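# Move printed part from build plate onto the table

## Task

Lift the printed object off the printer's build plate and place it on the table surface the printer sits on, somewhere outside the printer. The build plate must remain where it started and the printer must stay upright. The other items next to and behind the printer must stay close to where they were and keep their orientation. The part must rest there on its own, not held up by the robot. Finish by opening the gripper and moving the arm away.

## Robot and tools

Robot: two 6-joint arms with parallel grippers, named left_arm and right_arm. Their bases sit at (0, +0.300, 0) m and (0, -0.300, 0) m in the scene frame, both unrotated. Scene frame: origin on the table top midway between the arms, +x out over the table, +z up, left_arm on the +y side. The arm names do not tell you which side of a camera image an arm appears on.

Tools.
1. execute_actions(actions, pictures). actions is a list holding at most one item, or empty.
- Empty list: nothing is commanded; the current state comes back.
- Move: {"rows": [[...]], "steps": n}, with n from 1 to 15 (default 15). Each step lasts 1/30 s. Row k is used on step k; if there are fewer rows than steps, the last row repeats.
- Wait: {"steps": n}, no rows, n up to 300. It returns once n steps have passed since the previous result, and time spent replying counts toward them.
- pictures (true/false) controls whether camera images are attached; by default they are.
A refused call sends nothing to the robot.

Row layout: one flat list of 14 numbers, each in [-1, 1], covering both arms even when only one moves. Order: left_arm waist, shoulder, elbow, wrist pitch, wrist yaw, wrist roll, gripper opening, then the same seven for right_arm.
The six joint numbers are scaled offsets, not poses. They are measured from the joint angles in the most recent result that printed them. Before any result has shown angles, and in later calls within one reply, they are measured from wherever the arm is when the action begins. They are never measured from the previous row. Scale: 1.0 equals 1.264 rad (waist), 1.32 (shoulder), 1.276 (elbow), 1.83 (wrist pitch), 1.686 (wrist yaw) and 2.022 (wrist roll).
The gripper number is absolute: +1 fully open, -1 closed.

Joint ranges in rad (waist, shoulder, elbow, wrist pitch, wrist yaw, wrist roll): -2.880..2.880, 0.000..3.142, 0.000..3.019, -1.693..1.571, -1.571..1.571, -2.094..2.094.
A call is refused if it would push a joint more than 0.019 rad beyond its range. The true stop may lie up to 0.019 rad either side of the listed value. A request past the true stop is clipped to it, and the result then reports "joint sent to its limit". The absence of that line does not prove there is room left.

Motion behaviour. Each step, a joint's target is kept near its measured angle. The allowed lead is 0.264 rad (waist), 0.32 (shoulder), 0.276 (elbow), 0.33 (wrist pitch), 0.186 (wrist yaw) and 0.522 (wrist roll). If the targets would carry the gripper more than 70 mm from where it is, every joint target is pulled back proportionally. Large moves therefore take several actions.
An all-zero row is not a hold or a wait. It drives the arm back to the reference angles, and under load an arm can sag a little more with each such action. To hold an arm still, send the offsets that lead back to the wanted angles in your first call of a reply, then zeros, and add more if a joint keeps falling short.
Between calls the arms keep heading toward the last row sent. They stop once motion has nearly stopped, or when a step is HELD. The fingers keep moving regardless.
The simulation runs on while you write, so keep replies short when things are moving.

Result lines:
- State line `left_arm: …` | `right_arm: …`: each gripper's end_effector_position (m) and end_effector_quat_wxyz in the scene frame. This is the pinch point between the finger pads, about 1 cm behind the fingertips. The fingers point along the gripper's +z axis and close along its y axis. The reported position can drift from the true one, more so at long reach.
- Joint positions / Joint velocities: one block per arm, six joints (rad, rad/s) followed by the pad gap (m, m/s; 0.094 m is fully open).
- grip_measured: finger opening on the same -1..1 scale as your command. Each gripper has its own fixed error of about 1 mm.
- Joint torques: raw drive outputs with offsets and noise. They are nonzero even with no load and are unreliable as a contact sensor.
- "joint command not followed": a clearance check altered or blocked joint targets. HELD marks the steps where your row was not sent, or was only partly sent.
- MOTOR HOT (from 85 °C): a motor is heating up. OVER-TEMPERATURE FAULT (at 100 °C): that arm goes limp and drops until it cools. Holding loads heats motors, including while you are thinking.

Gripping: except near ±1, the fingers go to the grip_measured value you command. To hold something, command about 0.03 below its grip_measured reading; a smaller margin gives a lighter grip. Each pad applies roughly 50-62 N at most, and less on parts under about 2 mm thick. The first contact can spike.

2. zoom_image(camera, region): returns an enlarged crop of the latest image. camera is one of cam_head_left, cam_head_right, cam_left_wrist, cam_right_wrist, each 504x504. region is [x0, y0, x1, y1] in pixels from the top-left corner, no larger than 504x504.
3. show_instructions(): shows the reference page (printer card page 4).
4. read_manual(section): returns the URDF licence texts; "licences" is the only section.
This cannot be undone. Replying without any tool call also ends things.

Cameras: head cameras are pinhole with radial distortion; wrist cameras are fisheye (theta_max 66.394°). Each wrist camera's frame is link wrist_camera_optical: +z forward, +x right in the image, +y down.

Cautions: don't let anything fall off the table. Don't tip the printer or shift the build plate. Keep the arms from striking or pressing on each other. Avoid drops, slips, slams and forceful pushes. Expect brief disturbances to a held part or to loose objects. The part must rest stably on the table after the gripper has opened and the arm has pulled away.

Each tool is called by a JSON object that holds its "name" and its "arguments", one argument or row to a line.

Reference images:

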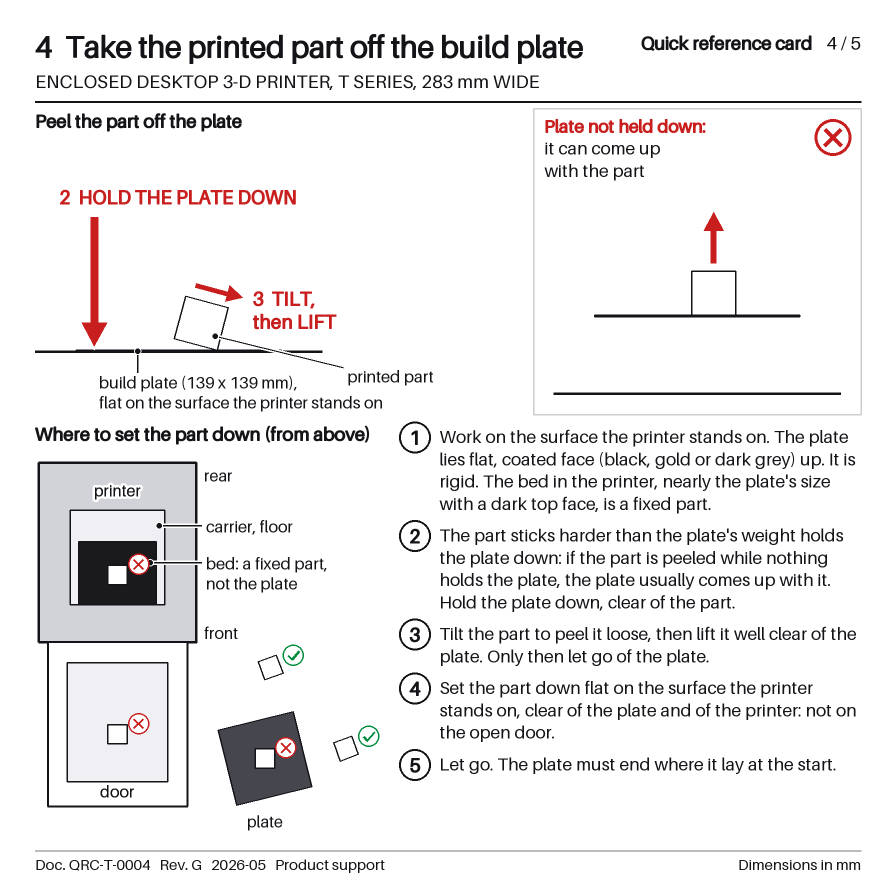

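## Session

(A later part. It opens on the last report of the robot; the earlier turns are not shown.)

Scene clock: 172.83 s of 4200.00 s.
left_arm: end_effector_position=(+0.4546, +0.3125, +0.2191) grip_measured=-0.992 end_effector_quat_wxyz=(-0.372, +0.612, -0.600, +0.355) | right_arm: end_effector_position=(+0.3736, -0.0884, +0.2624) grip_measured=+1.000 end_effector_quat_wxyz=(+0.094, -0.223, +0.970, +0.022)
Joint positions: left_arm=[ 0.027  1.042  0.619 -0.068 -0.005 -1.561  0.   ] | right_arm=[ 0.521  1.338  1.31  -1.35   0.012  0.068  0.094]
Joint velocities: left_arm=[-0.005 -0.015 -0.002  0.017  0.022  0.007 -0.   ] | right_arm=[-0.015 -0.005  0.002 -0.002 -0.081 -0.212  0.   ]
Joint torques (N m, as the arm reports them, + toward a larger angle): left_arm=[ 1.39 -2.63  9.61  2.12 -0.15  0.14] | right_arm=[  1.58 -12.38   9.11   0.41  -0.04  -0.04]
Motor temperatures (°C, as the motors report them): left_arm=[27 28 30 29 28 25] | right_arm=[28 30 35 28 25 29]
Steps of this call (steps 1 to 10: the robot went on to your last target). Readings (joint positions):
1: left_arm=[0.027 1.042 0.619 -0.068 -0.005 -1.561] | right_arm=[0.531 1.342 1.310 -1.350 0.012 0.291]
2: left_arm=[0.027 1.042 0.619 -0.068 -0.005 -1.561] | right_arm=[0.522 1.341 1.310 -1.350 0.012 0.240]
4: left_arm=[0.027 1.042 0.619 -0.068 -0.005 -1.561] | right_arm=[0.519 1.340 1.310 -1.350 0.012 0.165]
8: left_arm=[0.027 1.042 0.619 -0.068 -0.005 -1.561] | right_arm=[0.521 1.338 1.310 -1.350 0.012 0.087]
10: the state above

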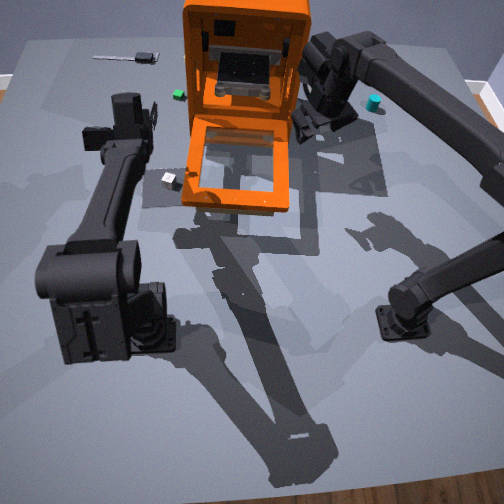

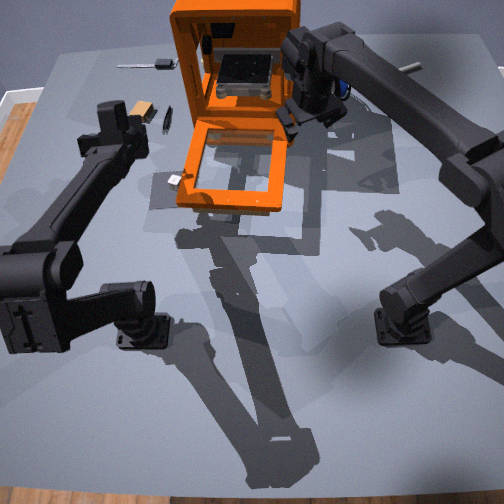

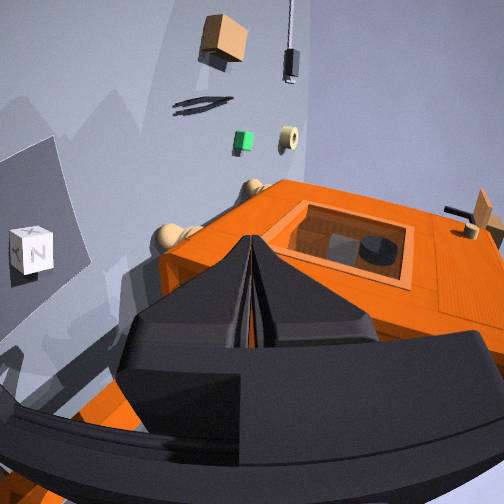

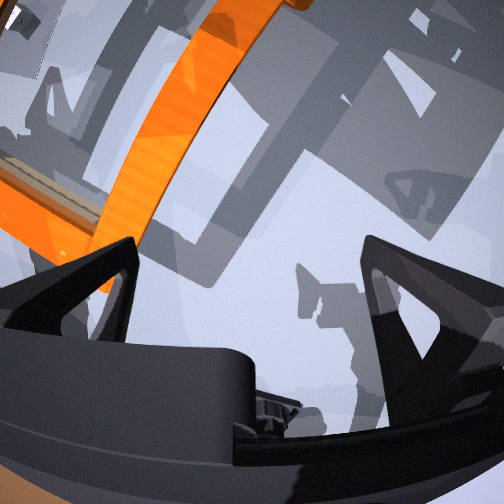

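{"name": "execute_actions", "arguments": {
  "actions": [
    {"rows": [[-0.004,0.01,0.025,0.002,0,0,-1,0,0,0.01,0,0,0,1],[-0.01,0.025,0.04,0.005,0,0,-1,0,0,0.01,0,0,0,1],[-0.018,0.045,0.056,0.009,0,0,-1,0,0,0.01,0,0,0,1],[-0.028,0.068,0.074,0.014,0,0,-1,0,0,0.01,0,0,0,1],[-0.038,0.092,0.092,0.019,0,0,-1,0,0,0.01,0,0,0,1],[-0.049,0.117,0.11,0.024,0,0,-1,0,0,0.01,0,0,0,1],[-0.06,0.142,0.128,0.029,0,0,-1,0,0,0.01,0,0,0,1],[-0.071,0.167,0.146,0.034,0,0,-1,0,0,0.01,0,0,0,1],[-0.082,0.192,0.164,0.039,0,0,-1,0,0,0.01,0,0,0,1],[-0.093,0.216,0.182,0.044,0,0,-1,0,0,0.01,0,0,0,1],[-0.103,0.239,0.199,0.049,0,0,-1,0,0,0.01,0,0,0,1],[-0.112,0.26,0.214,0.053,0,0,-1,0,0,0.01,0,0,0,1],[-0.119,0.277,0.226,0.056,0,0,-1,0,0,0.01,0,0,0,1],[-0.125,0.289,0.235,0.059,0,0,-1,0,0,0.01,0,0,0,1],[-0.128,0.296,0.24,0.06,0,0,-1,0,0,0.01,0,0,0,1]], "steps": 15}
  ],
  "pictures": false
}}

{"name": "execute_actions", "arguments": {
  "actions": [
    {"steps": 12}
  ]
}}

Scene clock: 192.57 s of 4200.00 s.
left_arm: end_effector_position=(+0.5670, +0.2360, +0.2042) grip_measured=-0.992 end_effector_quat_wxyz=(+0.342, -0.572, +0.645, -0.376) | right_arm: end_effector_position=(+0.3736, -0.0884, +0.2624) grip_measured=+1.000 end_effector_quat_wxyz=(+0.094, -0.227, +0.969, +0.022)
Joint positions: left_arm=[-0.113  1.402  0.876  0.021 -0.005 -1.561  0.   ] | right_arm=[ 0.521  1.338  1.31  -1.35   0.012  0.059  0.094]
Joint velocities: left_arm=[-0.327  0.591  0.349  0.144 -0.007 -0.022  0.   ] | right_arm=[-0.015 -0.015  0.002  0.007 -0.051  0.022  0.   ]
Joint torques (N m, as the arm reports them, + toward a larger angle): left_arm=[  0.36 -10.06  11.83   2.61  -0.14   0.14] | right_arm=[  0.67 -12.    10.67   0.37  -0.04   0.11]
Motor temperatures (°C, as the motors report them): left_arm=[27 28 31 29 28 25] | right_arm=[28 29 35 28 25 29]
Steps of this call (steps 1 to 30: the robot went on to your last target; steps 31 to 90: nothing new was sent; then 16.23 s passed at rest; steps 91 to 105: all 15 steps of this action). Readings (joint positions):
91: left_arm=[0.027 1.042 0.619 -0.068 -0.005 -1.561] | right_arm=[0.521 1.338 1.310 -1.350 0.012 0.038]
92: left_arm=[0.027 1.043 0.620 -0.068 -0.005 -1.561] | right_arm=[0.521 1.338 1.310 -1.350 0.012 0.042]
94: left_arm=[0.024 1.059 0.630 -0.067 -0.005 -1.561] | right_arm=[0.521 1.338 1.310 -1.350 0.012 0.048]
98: left_arm=[-0.012 1.173 0.712 -0.042 -0.005 -1.561] | right_arm=[0.521 1.338 1.310 -1.350 0.012 0.055]
105: the state above

Scene clock: 192.97 s of 4200.00 s.
left_arm: end_effector_position=(+0.5729, +0.2238, +0.1937) grip_measured=-0.992 end_effector_quat_wxyz=(+0.334, -0.567, +0.653, -0.374) | right_arm: end_effector_position=(+0.3736, -0.0884, +0.2624) grip_measured=+1.000 end_effector_quat_wxyz=(+0.094, -0.227, +0.969, +0.022)
Joint positions: left_arm=[-0.133  1.436  0.889  0.028 -0.005 -1.561  0.   ] | right_arm=[ 0.521  1.338  1.31  -1.35   0.012  0.06   0.094]
Joint velocities: left_arm=[-0.015 -0.015  0.012  0.002  0.037  0.007  0.   ] | right_arm=[ 0.005 -0.005 -0.012 -0.002 -0.022 -0.066  0.   ]
Joint torques (N m, as the arm reports them, + toward a larger angle): left_arm=[  0.71 -10.37  12.39   2.82  -0.13   0.14] | right_arm=[  0.66 -12.03  10.68   0.37  -0.03   0.09]
Motor temperatures (°C, as the motors report them): left_arm=[27 28 31 29 28 25] | right_arm=[28 29 35 28 25 29]
Steps of this call (steps 1 to 12: the robot went on to your last target). Readings (joint positions):
1: left_arm=[-0.122 1.419 0.885 0.025 -0.005 -1.561] | right_arm=[0.521 1.338 1.310 -1.350 0.012 0.059]
2: left_arm=[-0.128 1.431 0.888 0.026 -0.005 -1.561] | right_arm=[0.521 1.338 1.310 -1.350 0.012 0.059]
4: left_arm=[-0.133 1.438 0.888 0.027 -0.005 -1.561] | right_arm=[0.521 1.338 1.310 -1.350 0.012 0.059]
8: left_arm=[-0.133 1.436 0.889 0.028 -0.005 -1.561] | right_arm=[0.521 1.338 1.310 -1.350 0.012 0.060]
12: the state above

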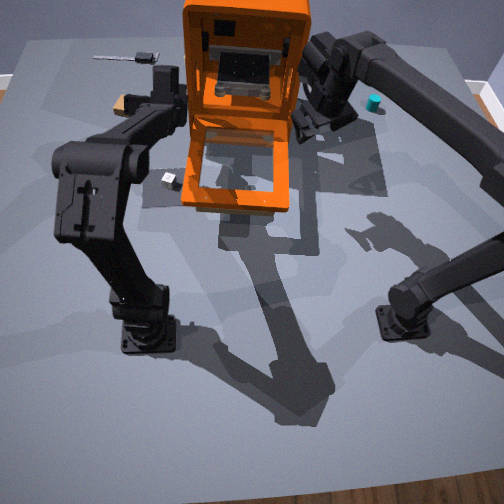

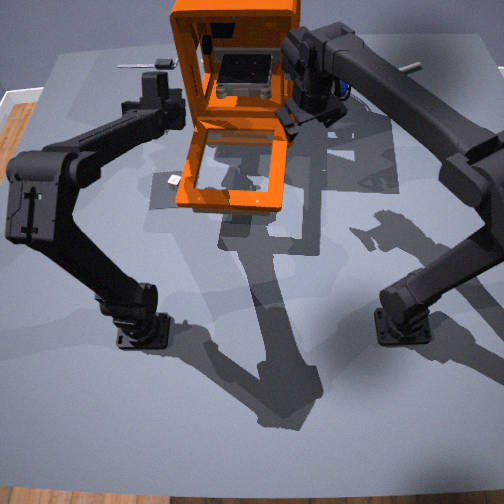

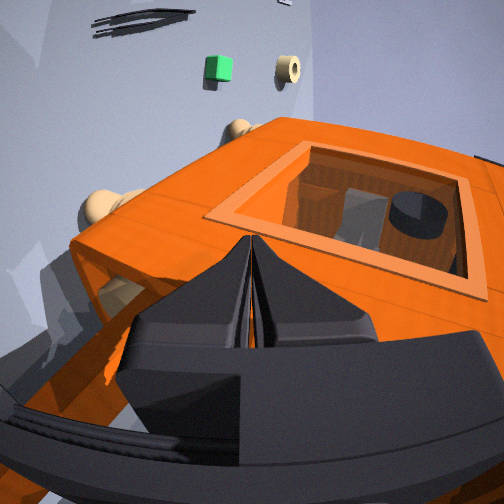

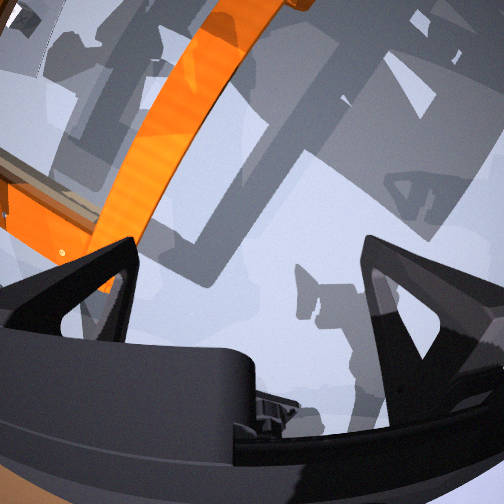

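{"name": "execute_actions", "arguments": {
  "actions": [
    {"rows": [[-0.01,0,0.02,0,0,0,-1,0,0,0.01,0,0,0,1],[-0.015,0,0.02,0,0,0,-1,0,0,0.01,0,0,0,1],[-0.02,0,0.02,0,0,0,-1,0,0,0.01,0,0,0,1],[-0.025,0,0.02,0,0,0,-1,0,0,0.01,0,0,0,1],[-0.03,0,0.02,0,0,0,-1,0,0,0.01,0,0,0,1],[-0.035,0,0.02,0,0,0,-1,0,0,0.01,0,0,0,1],[-0.04,0,0.02,0,0,0,-1,0,0,0.01,0,0,0,1],[-0.045,0,0.02,0,0,0,-1,0,0,0.01,0,0,0,1],[-0.05,0,0.02,0,0,0,-1,0,0,0.01,0,0,0,1],[-0.055,0,0.02,0,0,0,-1,0,0,0.01,0,0,0,1],[-0.06,0,0.02,0,0,0,-1,0,0,0.01,0,0,0,1],[-0.065,0,0.02,0,0,0,-1,0,0,0.01,0,0,0,1],[-0.07,0,0.02,0,0,0,-1,0,0,0.01,0,0,0,1],[-0.075,0,0.02,0,0,0,-1,0,0,0.01,0,0,0,1],[-0.08,0,0.02,0,0,0,-1,0,0,0.01,0,0,0,1]], "steps": 15}
  ],
  "pictures": false
}}

{"name": "execute_actions", "arguments": {
  "actions": [
    {"steps": 10}
  ]
}}

Scene clock: 200.70 s of 4200.00 s.
left_arm: end_effector_position=(+0.5709, +0.2104, +0.1938) grip_measured=-0.992 end_effector_quat_wxyz=(+0.335, -0.562, +0.658, -0.373) | right_arm: end_effector_position=(+0.3736, -0.0884, +0.2624) grip_measured=+1.000 end_effector_quat_wxyz=(+0.094, -0.227, +0.969, +0.022)
Joint positions: left_arm=[-0.163  1.436  0.889  0.028 -0.026 -1.561  0.   ] | right_arm=[ 0.521  1.338  1.31  -1.35   0.012  0.06   0.094]
Joint velocities: left_arm=[-0.034  0.005  0.002  0.002 -0.11  -0.022 -0.001] | right_arm=[-0.005 -0.005  0.002 -0.027 -0.022 -0.051  0.   ]
Joint torques (N m, as the arm reports them, + toward a larger angle): left_arm=[-4.88 -9.97 11.49  2.24  0.72  0.14] | right_arm=[  0.72 -12.    10.66   0.37  -0.04   0.03]
Motor temperatures (°C, as the motors report them): left_arm=[27 28 32 29 28 25] | right_arm=[28 29 36 28 25 29]
Steps of this call (steps 1 to 30: the robot went on to your last target; steps 31 to 90: nothing new was sent; then 4.23 s passed at rest; steps 91 to 105: all 15 steps of this action). Readings (joint positions):
91: left_arm=[-0.133 1.436 0.889 0.028 -0.005 -1.561] | right_arm=[0.521 1.338 1.310 -1.350 0.012 0.060]
92: left_arm=[-0.133 1.436 0.889 0.028 -0.005 -1.561] | right_arm=[0.521 1.338 1.310 -1.350 0.012 0.060]
94: left_arm=[-0.135 1.436 0.889 0.028 -0.005 -1.561] | right_arm=[0.521 1.338 1.310 -1.350 0.012 0.060]
98: left_arm=[-0.155 1.436 0.889 0.028 -0.005 -1.561] | right_arm=[0.521 1.338 1.310 -1.350 0.012 0.060]
105: the state above

Scene clock: 201.03 s of 4200.00 s.
left_arm: end_effector_position=(+0.5709, +0.2103, +0.1938) grip_measured=-0.992 end_effector_quat_wxyz=(+0.336, -0.562, +0.658, -0.373) | right_arm: end_effector_position=(+0.3736, -0.0884, +0.2624) grip_measured=+1.000 end_effector_quat_wxyz=(+0.094, -0.227, +0.969, +0.022)
Joint positions: left_arm=[-0.164  1.436  0.889  0.028 -0.03  -1.561  0.   ] | right_arm=[ 0.521  1.338  1.31  -1.35   0.012  0.06   0.094]
Joint velocities: left_arm=[-0.024 -0.034 -0.007  0.002  0.007 -0.037  0.   ] | right_arm=[-0.015  0.005 -0.002 -0.002 -0.037  0.066  0.   ]
Joint torques (N m, as the arm reports them, + toward a larger angle): left_arm=[ -4.87 -10.03  11.43   2.27   0.71   0.14] | right_arm=[  0.63 -12.03  10.67   0.37  -0.04   0.03]
Motor temperatures (°C, as the motors report them): left_arm=[27 28 32 29 28 25] | right_arm=[28 29 36 28 25 29]
Steps of this call (steps 1 to 10: the robot went on to your last target). Readings (joint positions):
1: left_arm=[-0.163 1.436 0.889 0.028 -0.029 -1.561] | right_arm=[0.521 1.338 1.310 -1.350 0.012 0.060]
2: left_arm=[-0.164 1.436 0.889 0.028 -0.030 -1.561] | right_arm=[0.521 1.338 1.310 -1.350 0.012 0.060]
4: left_arm=[-0.164 1.436 0.889 0.028 -0.030 -1.561] | right_arm=[0.521 1.338 1.310 -1.350 0.012 0.060]
8: left_arm=[-0.164 1.436 0.889 0.028 -0.030 -1.561] | right_arm=[0.521 1.338 1.310 -1.350 0.012 0.060]
10: the state above

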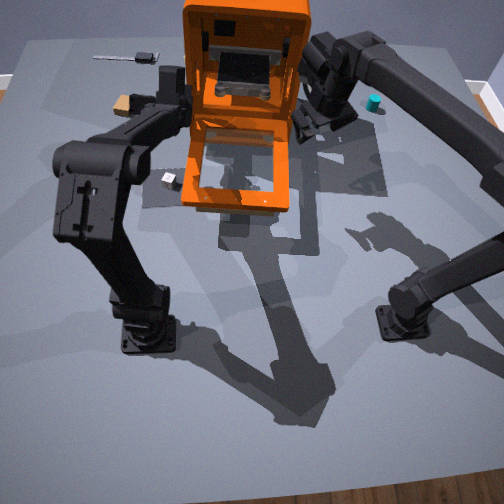

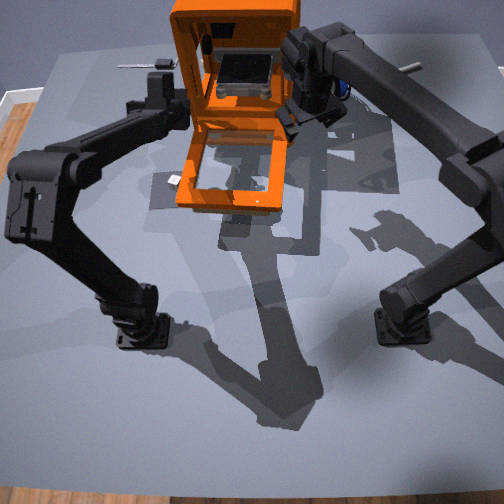

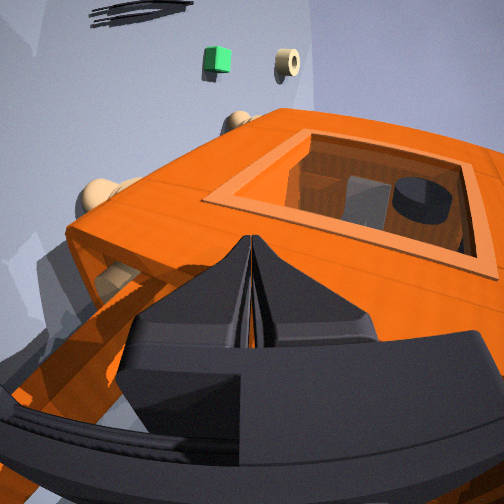

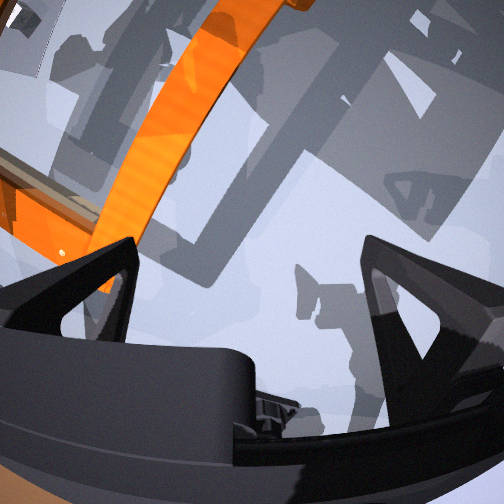

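{"name": "execute_actions", "arguments": {
  "actions": [
    {"rows": [[-0.058,0,0.02,0,0.017,0,-1,0,0,0.01,0,0,0,1],[-0.062,0,0.02,0,0.02,0,-1,0,0,0.01,0,0,0,1],[-0.066,0,0.02,0,0.023,0,-1,0,0,0.01,0,0,0,1],[-0.07,0,0.02,0,0.026,0,-1,0,0,0.01,0,0,0,1],[-0.074,0,0.02,0,0.029,0,-1,0,0,0.01,0,0,0,1],[-0.078,0,0.02,0,0.032,0,-1,0,0,0.01,0,0,0,1],[-0.082,0,0.02,0,0.035,0,-1,0,0,0.01,0,0,0,1],[-0.086,0,0.02,0,0.038,0,-1,0,0,0.01,0,0,0,1],[-0.09,0,0.02,0,0.041,0,-1,0,0,0.01,0,0,0,1],[-0.094,0,0.02,0,0.044,0,-1,0,0,0.01,0,0,0,1],[-0.098,0,0.02,0,0.047,0,-1,0,0,0.01,0,0,0,1],[-0.102,0,0.02,0,0.05,0,-1,0,0,0.01,0,0,0,1],[-0.106,0,0.02,0,0.053,0,-1,0,0,0.01,0,0,0,1],[-0.11,0,0.02,0,0.056,0,-1,0,0,0.01,0,0,0,1],[-0.114,0,0.02,0,0.06,0,-1,0,0,0.01,0,0,0,1]], "steps": 15}
  ],
  "pictures": false
}}

{"name": "execute_actions", "arguments": {
  "actions": [
    {"steps": 10}
  ]
}}

Scene clock: 210.87 s of 4200.00 s.
left_arm: end_effector_position=(+0.5703, +0.2068, +0.1942) grip_measured=-0.992 end_effector_quat_wxyz=(+0.330, -0.558, +0.661, -0.378) | right_arm: end_effector_position=(+0.3736, -0.0884, +0.2624) grip_measured=+1.000 end_effector_quat_wxyz=(+0.094, -0.227, +0.969, +0.022)
Joint positions: left_arm=[-0.165  1.435  0.889  0.028 -0.011 -1.561  0.   ] | right_arm=[ 0.521  1.338  1.31  -1.35   0.012  0.06   0.094]
Joint velocities: left_arm=[-0.005 -0.015 -0.017  0.002  0.037 -0.007 -0.001] | right_arm=[-0.005 -0.005  0.002  0.002 -0.051 -0.081  0.   ]
Joint torques (N m, as the arm reports them, + toward a larger angle): left_arm=[-9.03 -9.9  11.2   2.33  2.23  0.14] | right_arm=[  0.66 -12.11  10.67   0.36  -0.04   0.03]
Motor temperatures (°C, as the motors report them): left_arm=[27 28 32 29 28 25] | right_arm=[28 29 36 28 25 29]
Steps of this call (steps 1 to 15: the robot went on to your last target; steps 16 to 90: nothing new was sent; then 6.33 s passed at rest; steps 91 to 105: all 15 steps of this action). Readings (joint positions):
91: left_arm=[-0.164 1.436 0.889 0.028 -0.030 -1.561] | right_arm=[0.521 1.338 1.310 -1.350 0.012 0.060]
92: left_arm=[-0.164 1.436 0.889 0.028 -0.030 -1.561] | right_arm=[0.521 1.338 1.310 -1.350 0.012 0.060]
94: left_arm=[-0.165 1.436 0.889 0.028 -0.028 -1.561] | right_arm=[0.521 1.338 1.310 -1.350 0.012 0.060]
98: left_arm=[-0.165 1.436 0.889 0.028 -0.023 -1.561] | right_arm=[0.521 1.338 1.310 -1.350 0.012 0.060]
105: the state above

Scene clock: 211.20 s of 4200.00 s.
left_arm: end_effector_position=(+0.5699, +0.2055, +0.1941) grip_measured=-0.993 end_effector_quat_wxyz=(+0.327, -0.557, +0.662, -0.380) | right_arm: end_effector_position=(+0.3736, -0.0884, +0.2624) grip_measured=+1.000 end_effector_quat_wxyz=(+0.094, -0.227, +0.969, +0.022)
Joint positions: left_arm=[-0.165  1.435  0.889  0.027 -0.003 -1.561  0.   ] | right_arm=[ 0.521  1.338  1.31  -1.35   0.012  0.06   0.094]
Joint velocities: left_arm=[-0.024 -0.005 -0.002 -0.037 -0.081 -0.007 -0.001] | right_arm=[ 0.005 -0.005 -0.002 -0.012  0.051  0.022  0.   ]
Joint torques (N m, as the arm reports them, + toward a larger angle): left_arm=[-9.35 -9.92 11.17  2.31  2.13  0.14] | right_arm=[  0.7  -12.01  10.65   0.38  -0.04   0.03]
Motor temperatures (°C, as the motors report them): left_arm=[27 28 32 29 29 25] | right_arm=[28 29 36 28 25 29]
Steps of this call (steps 1 to 10: the robot went on to your last target). Readings (joint positions):
1: left_arm=[-0.165 1.435 0.889 0.028 -0.009 -1.561] | right_arm=[0.521 1.338 1.310 -1.350 0.012 0.060]
2: left_arm=[-0.165 1.435 0.889 0.027 -0.007 -1.561] | right_arm=[0.521 1.338 1.310 -1.350 0.012 0.060]
4: left_arm=[-0.165 1.435 0.889 0.027 -0.004 -1.561] | right_arm=[0.521 1.338 1.310 -1.350 0.012 0.060]
8: left_arm=[-0.165 1.435 0.889 0.027 -0.003 -1.561] | right_arm=[0.521 1.338 1.310 -1.350 0.012 0.060]
10: the state above

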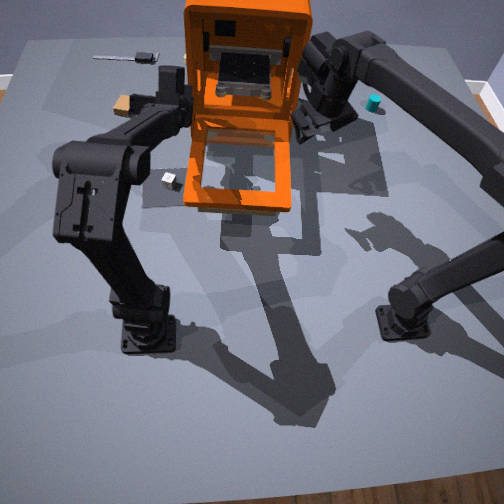

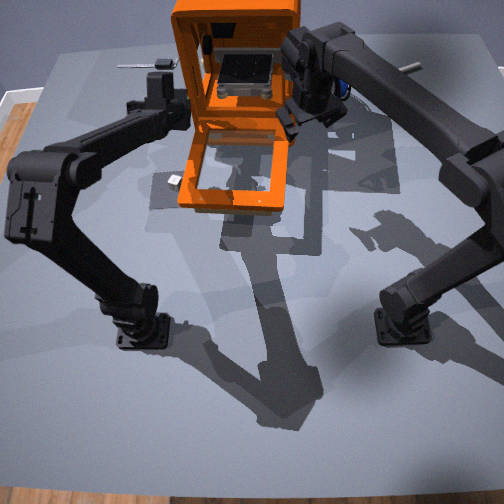

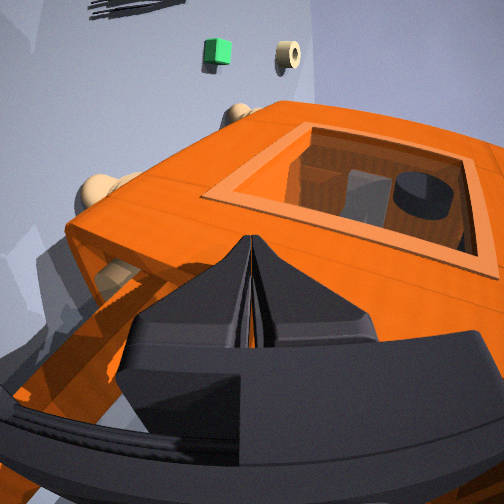

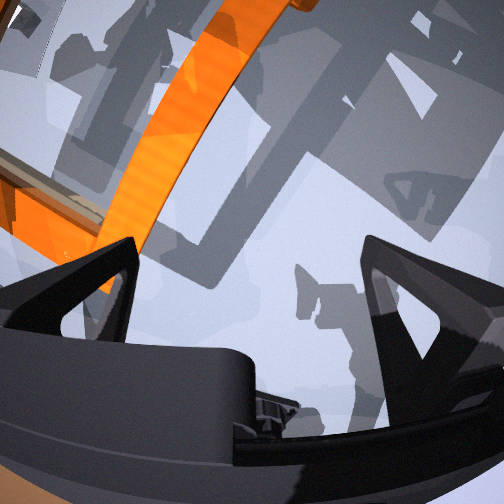

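{"name": "execute_actions", "arguments": {
  "actions": [
    {"rows": [[-0.116,0,0.02,0,0.045,0,-1,0,0,0.01,0,0,0,1],[-0.12,0,0.02,0,0.046,0,-1,0,0,0.01,0,0,0,1],[-0.124,0,0.02,0,0.047,0,-1,0,0,0.01,0,0,0,1],[-0.128,0,0.02,0,0.048,0,-1,0,0,0.01,0,0,0,1],[-0.132,0,0.02,0,0.049,0,-1,0,0,0.01,0,0,0,1],[-0.136,0,0.02,0,0.05,0,-1,0,0,0.01,0,0,0,1],[-0.14,0,0.02,0,0.051,0,-1,0,0,0.01,0,0,0,1],[-0.144,0,0.02,0,0.052,0,-1,0,0,0.01,0,0,0,1],[-0.148,0,0.02,0,0.053,0,-1,0,0,0.01,0,0,0,1],[-0.152,0,0.02,0,0.054,0,-1,0,0,0.01,0,0,0,1],[-0.156,0,0.02,0,0.055,0,-1,0,0,0.01,0,0,0,1],[-0.16,0,0.02,0,0.055,0,-1,0,0,0.01,0,0,0,1],[-0.164,0,0.02,0,0.055,0,-1,0,0,0.01,0,0,0,1]], "steps": 15}
  ],
  "pictures": false
}}

{"name": "execute_actions", "arguments": {
  "actions": [
    {"steps": 10}
  ]
}}

Scene clock: 217.10 s of 4200.00 s.
left_arm: end_effector_position=(+0.5699, +0.2055, +0.1941) grip_measured=-0.993 end_effector_quat_wxyz=(+0.327, -0.557, +0.662, -0.380) | right_arm: end_effector_position=(+0.3736, -0.0884, +0.2624) grip_measured=+1.000 end_effector_quat_wxyz=(+0.094, -0.227, +0.969, +0.022)
Joint positions: left_arm=[-0.165  1.435  0.889  0.027 -0.003 -1.561  0.   ] | right_arm=[ 0.521  1.338  1.31  -1.35   0.012  0.06   0.094]
Joint velocities: left_arm=[-0.015  0.005  0.002  0.007 -0.051  0.007 -0.001] | right_arm=[-0.005 -0.005  0.002 -0.002 -0.051  0.007  0.   ]
Joint torques (N m, as the arm reports them, + toward a larger angle): left_arm=[-9.58 -9.96 10.64  2.28  1.85  0.14] | right_arm=[  0.71 -12.03  10.66   0.39  -0.04   0.03]
Motor temperatures (°C, as the motors report them): left_arm=[27 28 32 29 31 25] | right_arm=[28 29 36 28 25 29]
Steps of this call (steps 1 to 15: the robot went on to your last target; steps 16 to 90: nothing new was sent; then 2.40 s passed at rest; steps 91 to 105: all 15 steps of this action). Readings (joint positions):
91: left_arm=[-0.165 1.435 0.889 0.027 -0.003 -1.561] | right_arm=[0.521 1.338 1.310 -1.350 0.012 0.060]
92: left_arm=[-0.165 1.435 0.889 0.027 -0.003 -1.561] | right_arm=[0.521 1.338 1.310 -1.350 0.012 0.060]
94: left_arm=[-0.165 1.435 0.889 0.027 -0.003 -1.561] | right_arm=[0.521 1.338 1.310 -1.350 0.012 0.060]
98: left_arm=[-0.165 1.435 0.889 0.027 -0.003 -1.561] | right_arm=[0.521 1.338 1.310 -1.350 0.012 0.060]
105: the state above

Scene clock: 217.43 s of 4200.00 s.
left_arm: end_effector_position=(+0.5699, +0.2055, +0.1941) grip_measured=-0.993 end_effector_quat_wxyz=(+0.327, -0.557, +0.662, -0.380) | right_arm: end_effector_position=(+0.3736, -0.0884, +0.2624) grip_measured=+1.000 end_effector_quat_wxyz=(+0.094, -0.227, +0.969, +0.022)
Joint positions: left_arm=[-0.165  1.435  0.889  0.027 -0.003 -1.561  0.   ] | right_arm=[ 0.521  1.338  1.31  -1.35   0.012  0.06   0.094]
Joint velocities: left_arm=[-0.005 -0.015 -0.002 -0.012 -0.022  0.022  0.   ] | right_arm=[-0.005 -0.015 -0.017 -0.002 -0.022  0.037  0.   ]
Joint torques (N m, as the arm reports them, + toward a larger angle): left_arm=[ -9.59 -10.01  10.64   2.28   1.85   0.14] | right_arm=[  0.62 -11.98  10.68   0.38  -0.04   0.03]
Motor temperatures (°C, as the motors report them): left_arm=[27 28 32 29 31 25] | right_arm=[28 29 36 28 25 29]
Steps of this call (steps 1 to 10: the robot went on to your last target). Readings (joint positions):
1: left_arm=[-0.165 1.435 0.889 0.027 -0.003 -1.561] | right_arm=[0.521 1.338 1.310 -1.350 0.012 0.060]
2: left_arm=[-0.165 1.435 0.889 0.027 -0.003 -1.561] | right_arm=[0.521 1.338 1.310 -1.350 0.012 0.060]
4: left_arm=[-0.165 1.435 0.889 0.027 -0.003 -1.561] | right_arm=[0.521 1.338 1.310 -1.350 0.012 0.060]
8: left_arm=[-0.165 1.435 0.889 0.027 -0.003 -1.561] | right_arm=[0.521 1.338 1.310 -1.350 0.012 0.060]
10: the state above

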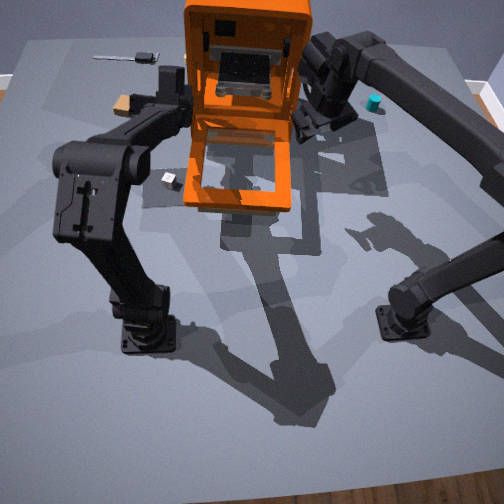

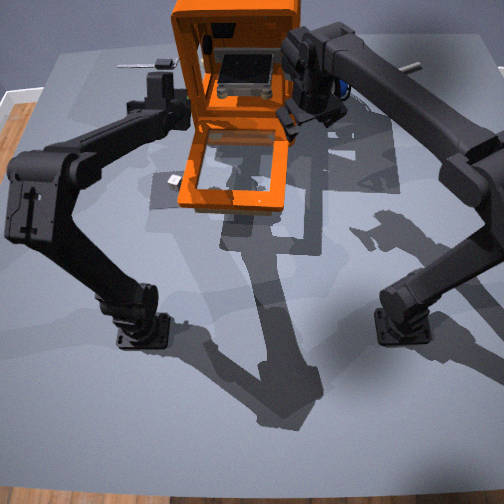

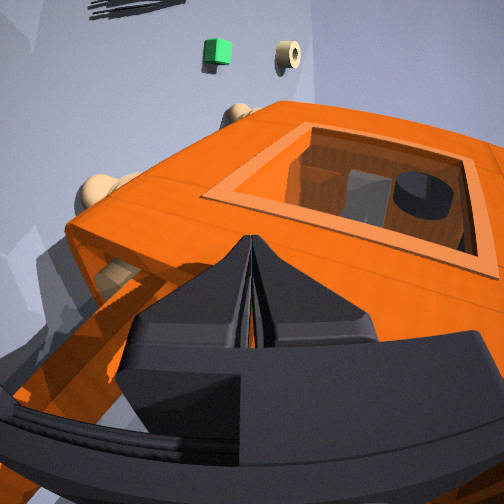

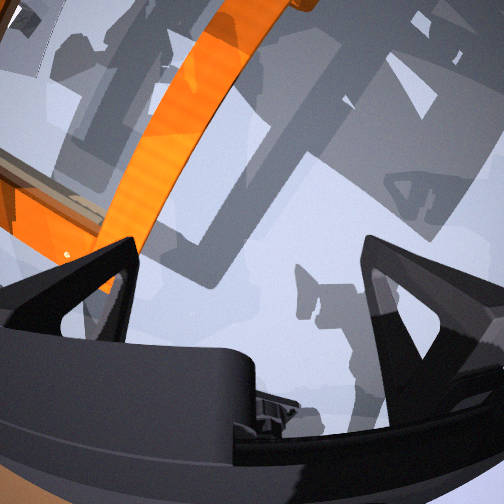

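{"name": "execute_actions", "arguments": {
  "actions": [
    {"rows": [[-0.08,0,0.02,0,0.04,0,-1,0,0,0.01,0,0,0,1],[-0.05,0,0.02,0,0.025,0,-1,0,0,0.01,0,0,0,1],[-0.02,0,0.02,0,0.01,0,-1,0,0,0.01,0,0,0,1],[0.01,0,0.025,0,0,0,-1,0,0,0.01,0,0,0,1],[0.03,0,0.03,-0.01,0,0,-1,0,0,0.01,0,0,0,1],[0.05,0,0.035,-0.03,0,0,-1,0,0,0.01,0,0,0,1],[0.065,0.003,0.04,-0.06,0,0,-1,0,0,0.01,0,0,0,1],[0.08,0.006,0.047,-0.1,0,0,-1,0,0,0.01,0,0,0,1],[0.09,0.009,0.054,-0.14,0,0,-1,0,0,0.01,0,0,0,1],[0.1,0.012,0.061,-0.18,0,0,-1,0,0,0.01,0,0,0,1],[0.1,0.015,0.068,-0.22,0,0,-1,0,0,0.01,0,0,0,1],[0.1,0.018,0.075,-0.26,0,0,-1,0,0,0.01,0,0,0,1],[0.1,0.021,0.082,-0.3,0,0,-1,0,0,0.01,0,0,0,1],[0.1,0.024,0.089,-0.34,0,0,-1,0,0,0.01,0,0,0,1],[0.1,0.027,0.095,-0.38,0,0,-1,0,0,0.01,0,0,0,1]], "steps": 15}
  ],
  "pictures": false
}}

{"name": "execute_actions", "arguments": {
  "actions": [
    {"rows": [[0,0.005,0.03,-0.07,0,0,-1,0,0,0.01,0,0,0,1],[0,0.007,0.032,-0.1,0,0,-1,0,0,0.01,0,0,0,1],[0,0.009,0.034,-0.13,0,0,-1,0,0,0.01,0,0,0,1],[0,0.011,0.036,-0.16,0,0,-1,0,0,0.01,0,0,0,1],[0,0.013,0.038,-0.19,0,0,-1,0,0,0.01,0,0,0,1],[0,0.015,0.04,-0.21,0,0,-1,0,0,0.01,0,0,0,1],[0,0.015,0.04,-0.23,0,0,-1,0,0,0.01,0,0,0,1],[0,0.015,0.04,-0.25,0,0,-1,0,0,0.01,0,0,0,1],[0,0.015,0.04,-0.265,0,0,-1,0,0,0.01,0,0,0,1],[0,0.015,0.04,-0.275,0,0,-1,0,0,0.01,0,0,0,1]], "steps": 15}
  ]
}}

Scene clock: 236.07 s of 4200.00 s.
left_arm: end_effector_position=(+0.5106, +0.2840, +0.1296) grip_measured=-0.993 end_effector_quat_wxyz=(-0.199, +0.664, -0.692, +0.201) | right_arm: end_effector_position=(+0.3736, -0.0884, +0.2624) grip_measured=+1.000 end_effector_quat_wxyz=(+0.094, -0.227, +0.969, +0.022)
Joint positions: left_arm=[-0.032  1.44   0.954 -0.512 -0.004 -1.561  0.   ] | right_arm=[ 0.521  1.338  1.31  -1.35   0.012  0.06   0.094]
Joint velocities: left_arm=[ 0.083  0.083  0.237 -2.176 -0.051  0.007 -0.001] | right_arm=[-0.005 -0.005 -0.012  0.007  0.022  0.007  0.   ]
Joint torques (N m, as the arm reports them, + toward a larger angle): left_arm=[-0.16 -7.79 12.46  1.86 -0.14  0.11] | right_arm=[  0.68 -11.97  10.67   0.36  -0.04   0.03]
Motor temperatures (°C, as the motors report them): left_arm=[27 29 32 29 33 25] | right_arm=[28 29 37 28 25 29]
Steps of this call (steps 1 to 15: the robot went on to your last target; steps 16 to 90: nothing new was sent; then 15.13 s passed at rest; steps 91 to 105: all 15 steps of this action). Readings (joint positions):
91: left_arm=[-0.165 1.435 0.889 0.027 -0.002 -1.561] | right_arm=[0.521 1.338 1.310 -1.350 0.012 0.060]
92: left_arm=[-0.163 1.435 0.889 0.027 -0.005 -1.561] | right_arm=[0.521 1.338 1.310 -1.350 0.012 0.060]
94: left_arm=[-0.160 1.435 0.889 0.027 -0.010 -1.561] | right_arm=[0.521 1.338 1.310 -1.350 0.012 0.060]
98: left_arm=[-0.134 1.435 0.899 -0.044 -0.004 -1.561] | right_arm=[0.521 1.338 1.310 -1.350 0.012 0.060]
105: the state above

Scene clock: 236.57 s of 4200.00 s.
left_arm: end_effector_position=(+0.4002, +0.2879, +0.0933) grip_measured=-0.993 end_effector_quat_wxyz=(-0.032, +0.692, -0.721, +0.029) | right_arm: end_effector_position=(+0.3736, -0.0884, +0.2624) grip_measured=+1.000 end_effector_quat_wxyz=(+0.094, -0.227, +0.969, +0.022)
Joint positions: left_arm=[-0.031  1.442  0.961 -1.004 -0.004 -1.561  0.   ] | right_arm=[ 0.521  1.338  1.31  -1.35   0.012  0.06   0.094]
Joint velocities: left_arm=[ 0.005 -0.005 -0.012 -0.037  0.037 -0.007 -0.001] | right_arm=[ 0.005 -0.005  0.002  0.002 -0.022  0.037  0.   ]
Joint torques (N m, as the arm reports them, + toward a larger angle): left_arm=[ 0.82 -7.21 12.03  0.54 -0.17  0.06] | right_arm=[  0.68 -12.03  10.66   0.38  -0.04   0.02]
Motor temperatures (°C, as the motors report them): left_arm=[27 29 32 29 33 25] | right_arm=[28 29 37 28 25 29]
Steps of this call (steps 1 to 15: all 15 steps of this action). Readings (joint positions):
1: left_arm=[-0.031 1.442 0.958 -0.567 -0.004 -1.561] | right_arm=[0.521 1.338 1.310 -1.350 0.012 0.060]
2: left_arm=[-0.031 1.442 0.958 -0.606 -0.004 -1.561] | right_arm=[0.521 1.338 1.310 -1.350 0.012 0.060]
4: left_arm=[-0.031 1.442 0.960 -0.695 -0.004 -1.561] | right_arm=[0.521 1.338 1.310 -1.350 0.012 0.060]
8: left_arm=[-0.031 1.442 0.961 -0.882 -0.004 -1.561] | right_arm=[0.521 1.338 1.310 -1.350 0.012 0.060]
15: the state above

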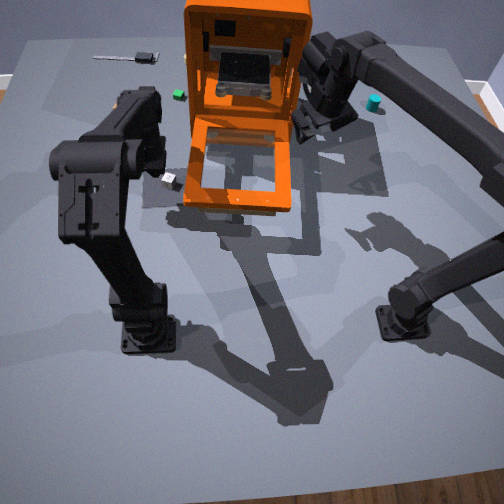

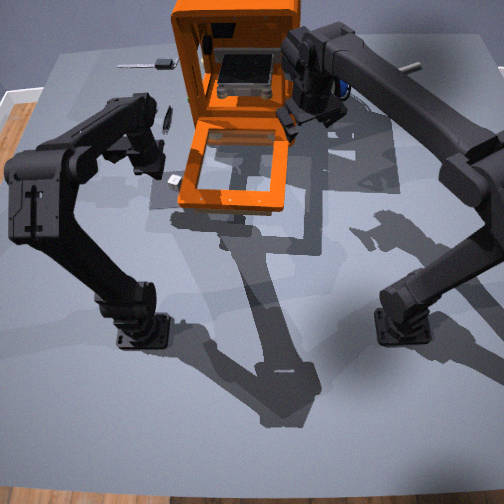

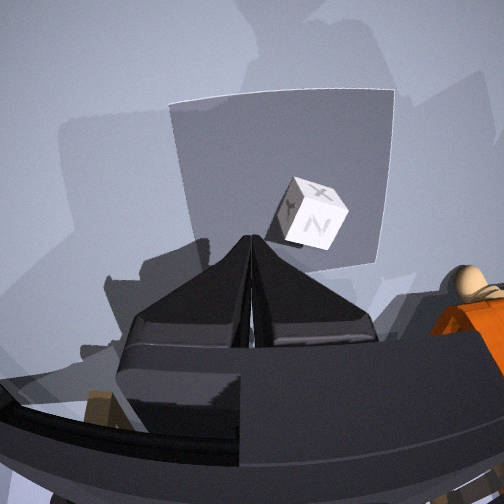

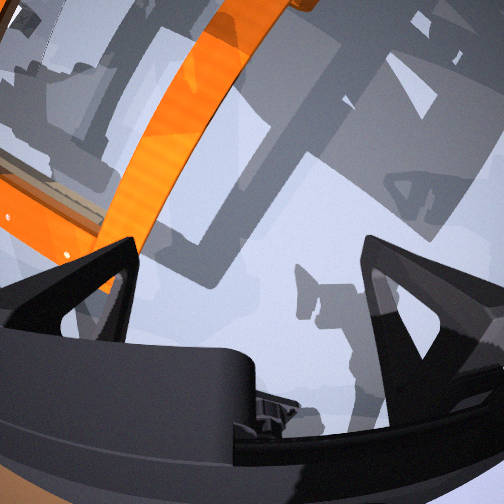

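{"name": "execute_actions", "arguments": {
  "actions": [
    {"rows": [[-0.015,0,0.025,0,0,0,-1,0,0,0.01,0,0,0,1],[-0.025,0,0.025,0,0,0,-1,0,0,0.01,0,0,0,1],[-0.035,0,0.025,0,0,0,-1,0,0,0.01,0,0,0,1],[-0.045,0,0.025,0,0,0,-1,0,0,0.01,0,0,0,1],[-0.055,0,0.025,0,0,0,-1,0,0,0.01,0,0,0,1],[-0.065,0,0.025,0,0,0,-1,0,0,0.01,0,0,0,1],[-0.075,0,0.025,0,0,0,-1,0,0,0.01,0,0,0,1],[-0.085,0,0.025,0,0,0,-1,0,0,0.01,0,0,0,1],[-0.095,0,0.025,0,0,0,-1,0,0,0.01,0,0,0,1],[-0.105,0,0.025,0,0,0,-1,0,0,0.01,0,0,0,1],[-0.115,0,0.025,0,0,0,-1,0,0,0.01,0,0,0,1],[-0.124,0,0.025,0,0,0,-1,0,0,0.01,0,0,0,1],[-0.132,0,0.025,0,0,0,-1,0,0,0.01,0,0,0,1],[-0.14,0,0.025,0,0,0,-1,0,0,0.01,0,0,0,1],[-0.147,0,0.025,0,0,0,-1,0,0,0.01,0,0,0,1]], "steps": 15}
  ],
  "pictures": false
}}

{"name": "execute_actions", "arguments": {
  "actions": [
    {"steps": 8}
  ]
}}

Scene clock: 244.50 s of 4200.00 s.
left_arm: end_effector_position=(+0.3938, +0.2300, +0.0936) grip_measured=-0.993 end_effector_quat_wxyz=(+0.034, -0.636, +0.771, -0.027) | right_arm: end_effector_position=(+0.3736, -0.0884, +0.2624) grip_measured=+1.000 end_effector_quat_wxyz=(+0.094, -0.227, +0.969, +0.022)
Joint positions: left_arm=[-0.182  1.441  0.961 -1.006 -0.018 -1.561  0.   ] | right_arm=[ 0.521  1.338  1.31  -1.35   0.012  0.06   0.094]
Joint velocities: left_arm=[-0.024 -0.044 -0.002 -0.007  0.022  0.022 -0.001] | right_arm=[-0.015  0.015 -0.002 -0.002  0.051  0.066  0.   ]
Joint torques (N m, as the arm reports them, + toward a larger angle): left_arm=[-1.52 -8.51 11.07  0.95  0.35  0.06] | right_arm=[  0.66 -12.    10.66   0.4   -0.04   0.02]
Motor temperatures (°C, as the motors report them): left_arm=[27 29 33 29 31 25] | right_arm=[28 29 37 28 25 29]
Steps of this call (steps 1 to 15: the robot went on to your last target; steps 16 to 90: nothing new was sent; then 4.43 s passed at rest; steps 91 to 105: all 15 steps of this action). Readings (joint positions):
91: left_arm=[-0.031 1.442 0.961 -1.006 -0.004 -1.561] | right_arm=[0.521 1.338 1.310 -1.350 0.012 0.060]
92: left_arm=[-0.032 1.442 0.961 -1.006 -0.004 -1.561] | right_arm=[0.521 1.338 1.310 -1.350 0.012 0.060]
94: left_arm=[-0.041 1.442 0.961 -1.006 -0.004 -1.561] | right_arm=[0.521 1.338 1.310 -1.350 0.012 0.060]
98: left_arm=[-0.090 1.442 0.961 -1.006 -0.004 -1.561] | right_arm=[0.521 1.338 1.310 -1.350 0.012 0.060]
105: the state above

Scene clock: 244.77 s of 4200.00 s.
left_arm: end_effector_position=(+0.3938, +0.2299, +0.0937) grip_measured=-0.993 end_effector_quat_wxyz=(+0.034, -0.636, +0.771, -0.027) | right_arm: end_effector_position=(+0.3736, -0.0884, +0.2624) grip_measured=+1.000 end_effector_quat_wxyz=(+0.094, -0.227, +0.969, +0.022)
Joint positions: left_arm=[-0.183  1.441  0.961 -1.006 -0.018 -1.561  0.   ] | right_arm=[ 0.521  1.338  1.31  -1.35   0.012  0.06   0.094]
Joint velocities: left_arm=[-0.005  0.034 -0.012 -0.022  0.066  0.007 -0.   ] | right_arm=[-0.015 -0.005  0.002 -0.002 -0.007  0.022  0.   ]
Joint torques (N m, as the arm reports them, + toward a larger angle): left_arm=[-1.97 -8.77 11.04  0.97  0.32  0.07] | right_arm=[  0.63 -12.03  10.64   0.36  -0.04   0.02]
Motor temperatures (°C, as the motors report them): left_arm=[27 29 33 29 31 25] | right_arm=[28 29 37 28 25 29]
Steps of this call (steps 1 to 8: the robot went on to your last target). Readings (joint positions):
1: left_arm=[-0.183 1.441 0.961 -1.006 -0.018 -1.561] | right_arm=[0.521 1.338 1.310 -1.350 0.012 0.060]
2: left_arm=[-0.183 1.441 0.961 -1.006 -0.018 -1.561] | right_arm=[0.521 1.338 1.310 -1.350 0.012 0.060]
4: left_arm=[-0.183 1.441 0.961 -1.006 -0.018 -1.561] | right_arm=[0.521 1.338 1.310 -1.350 0.012 0.060]
8: the state above

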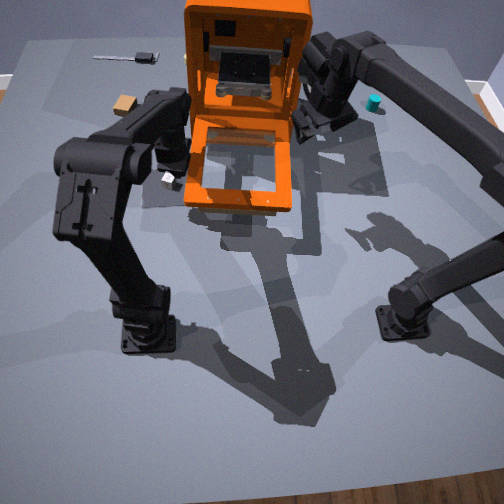

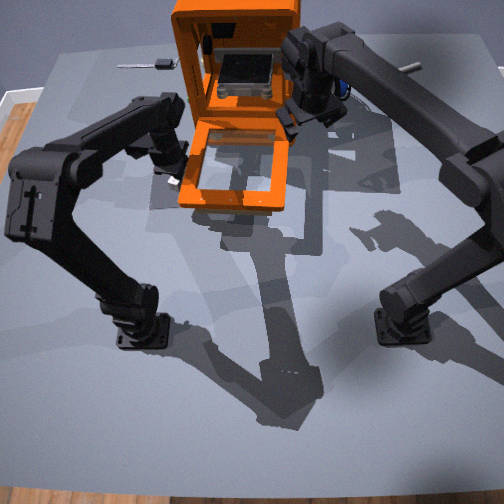

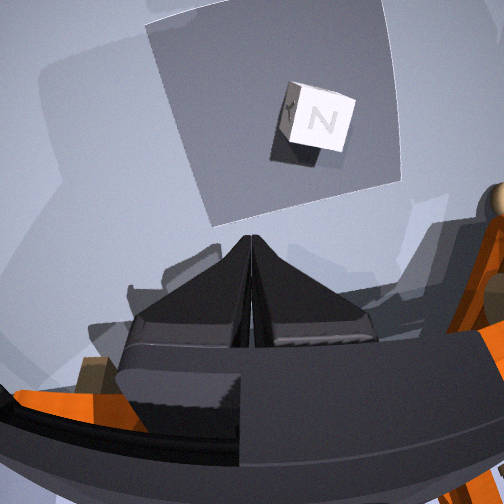

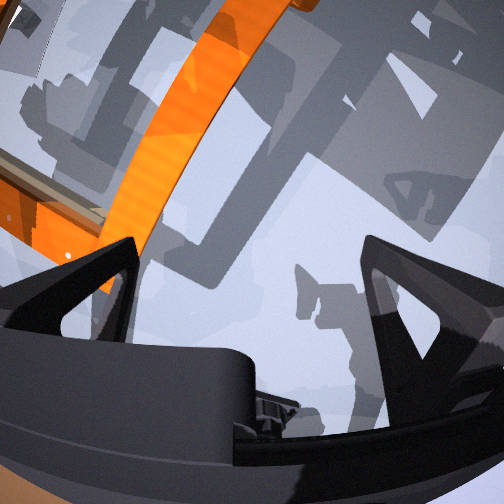

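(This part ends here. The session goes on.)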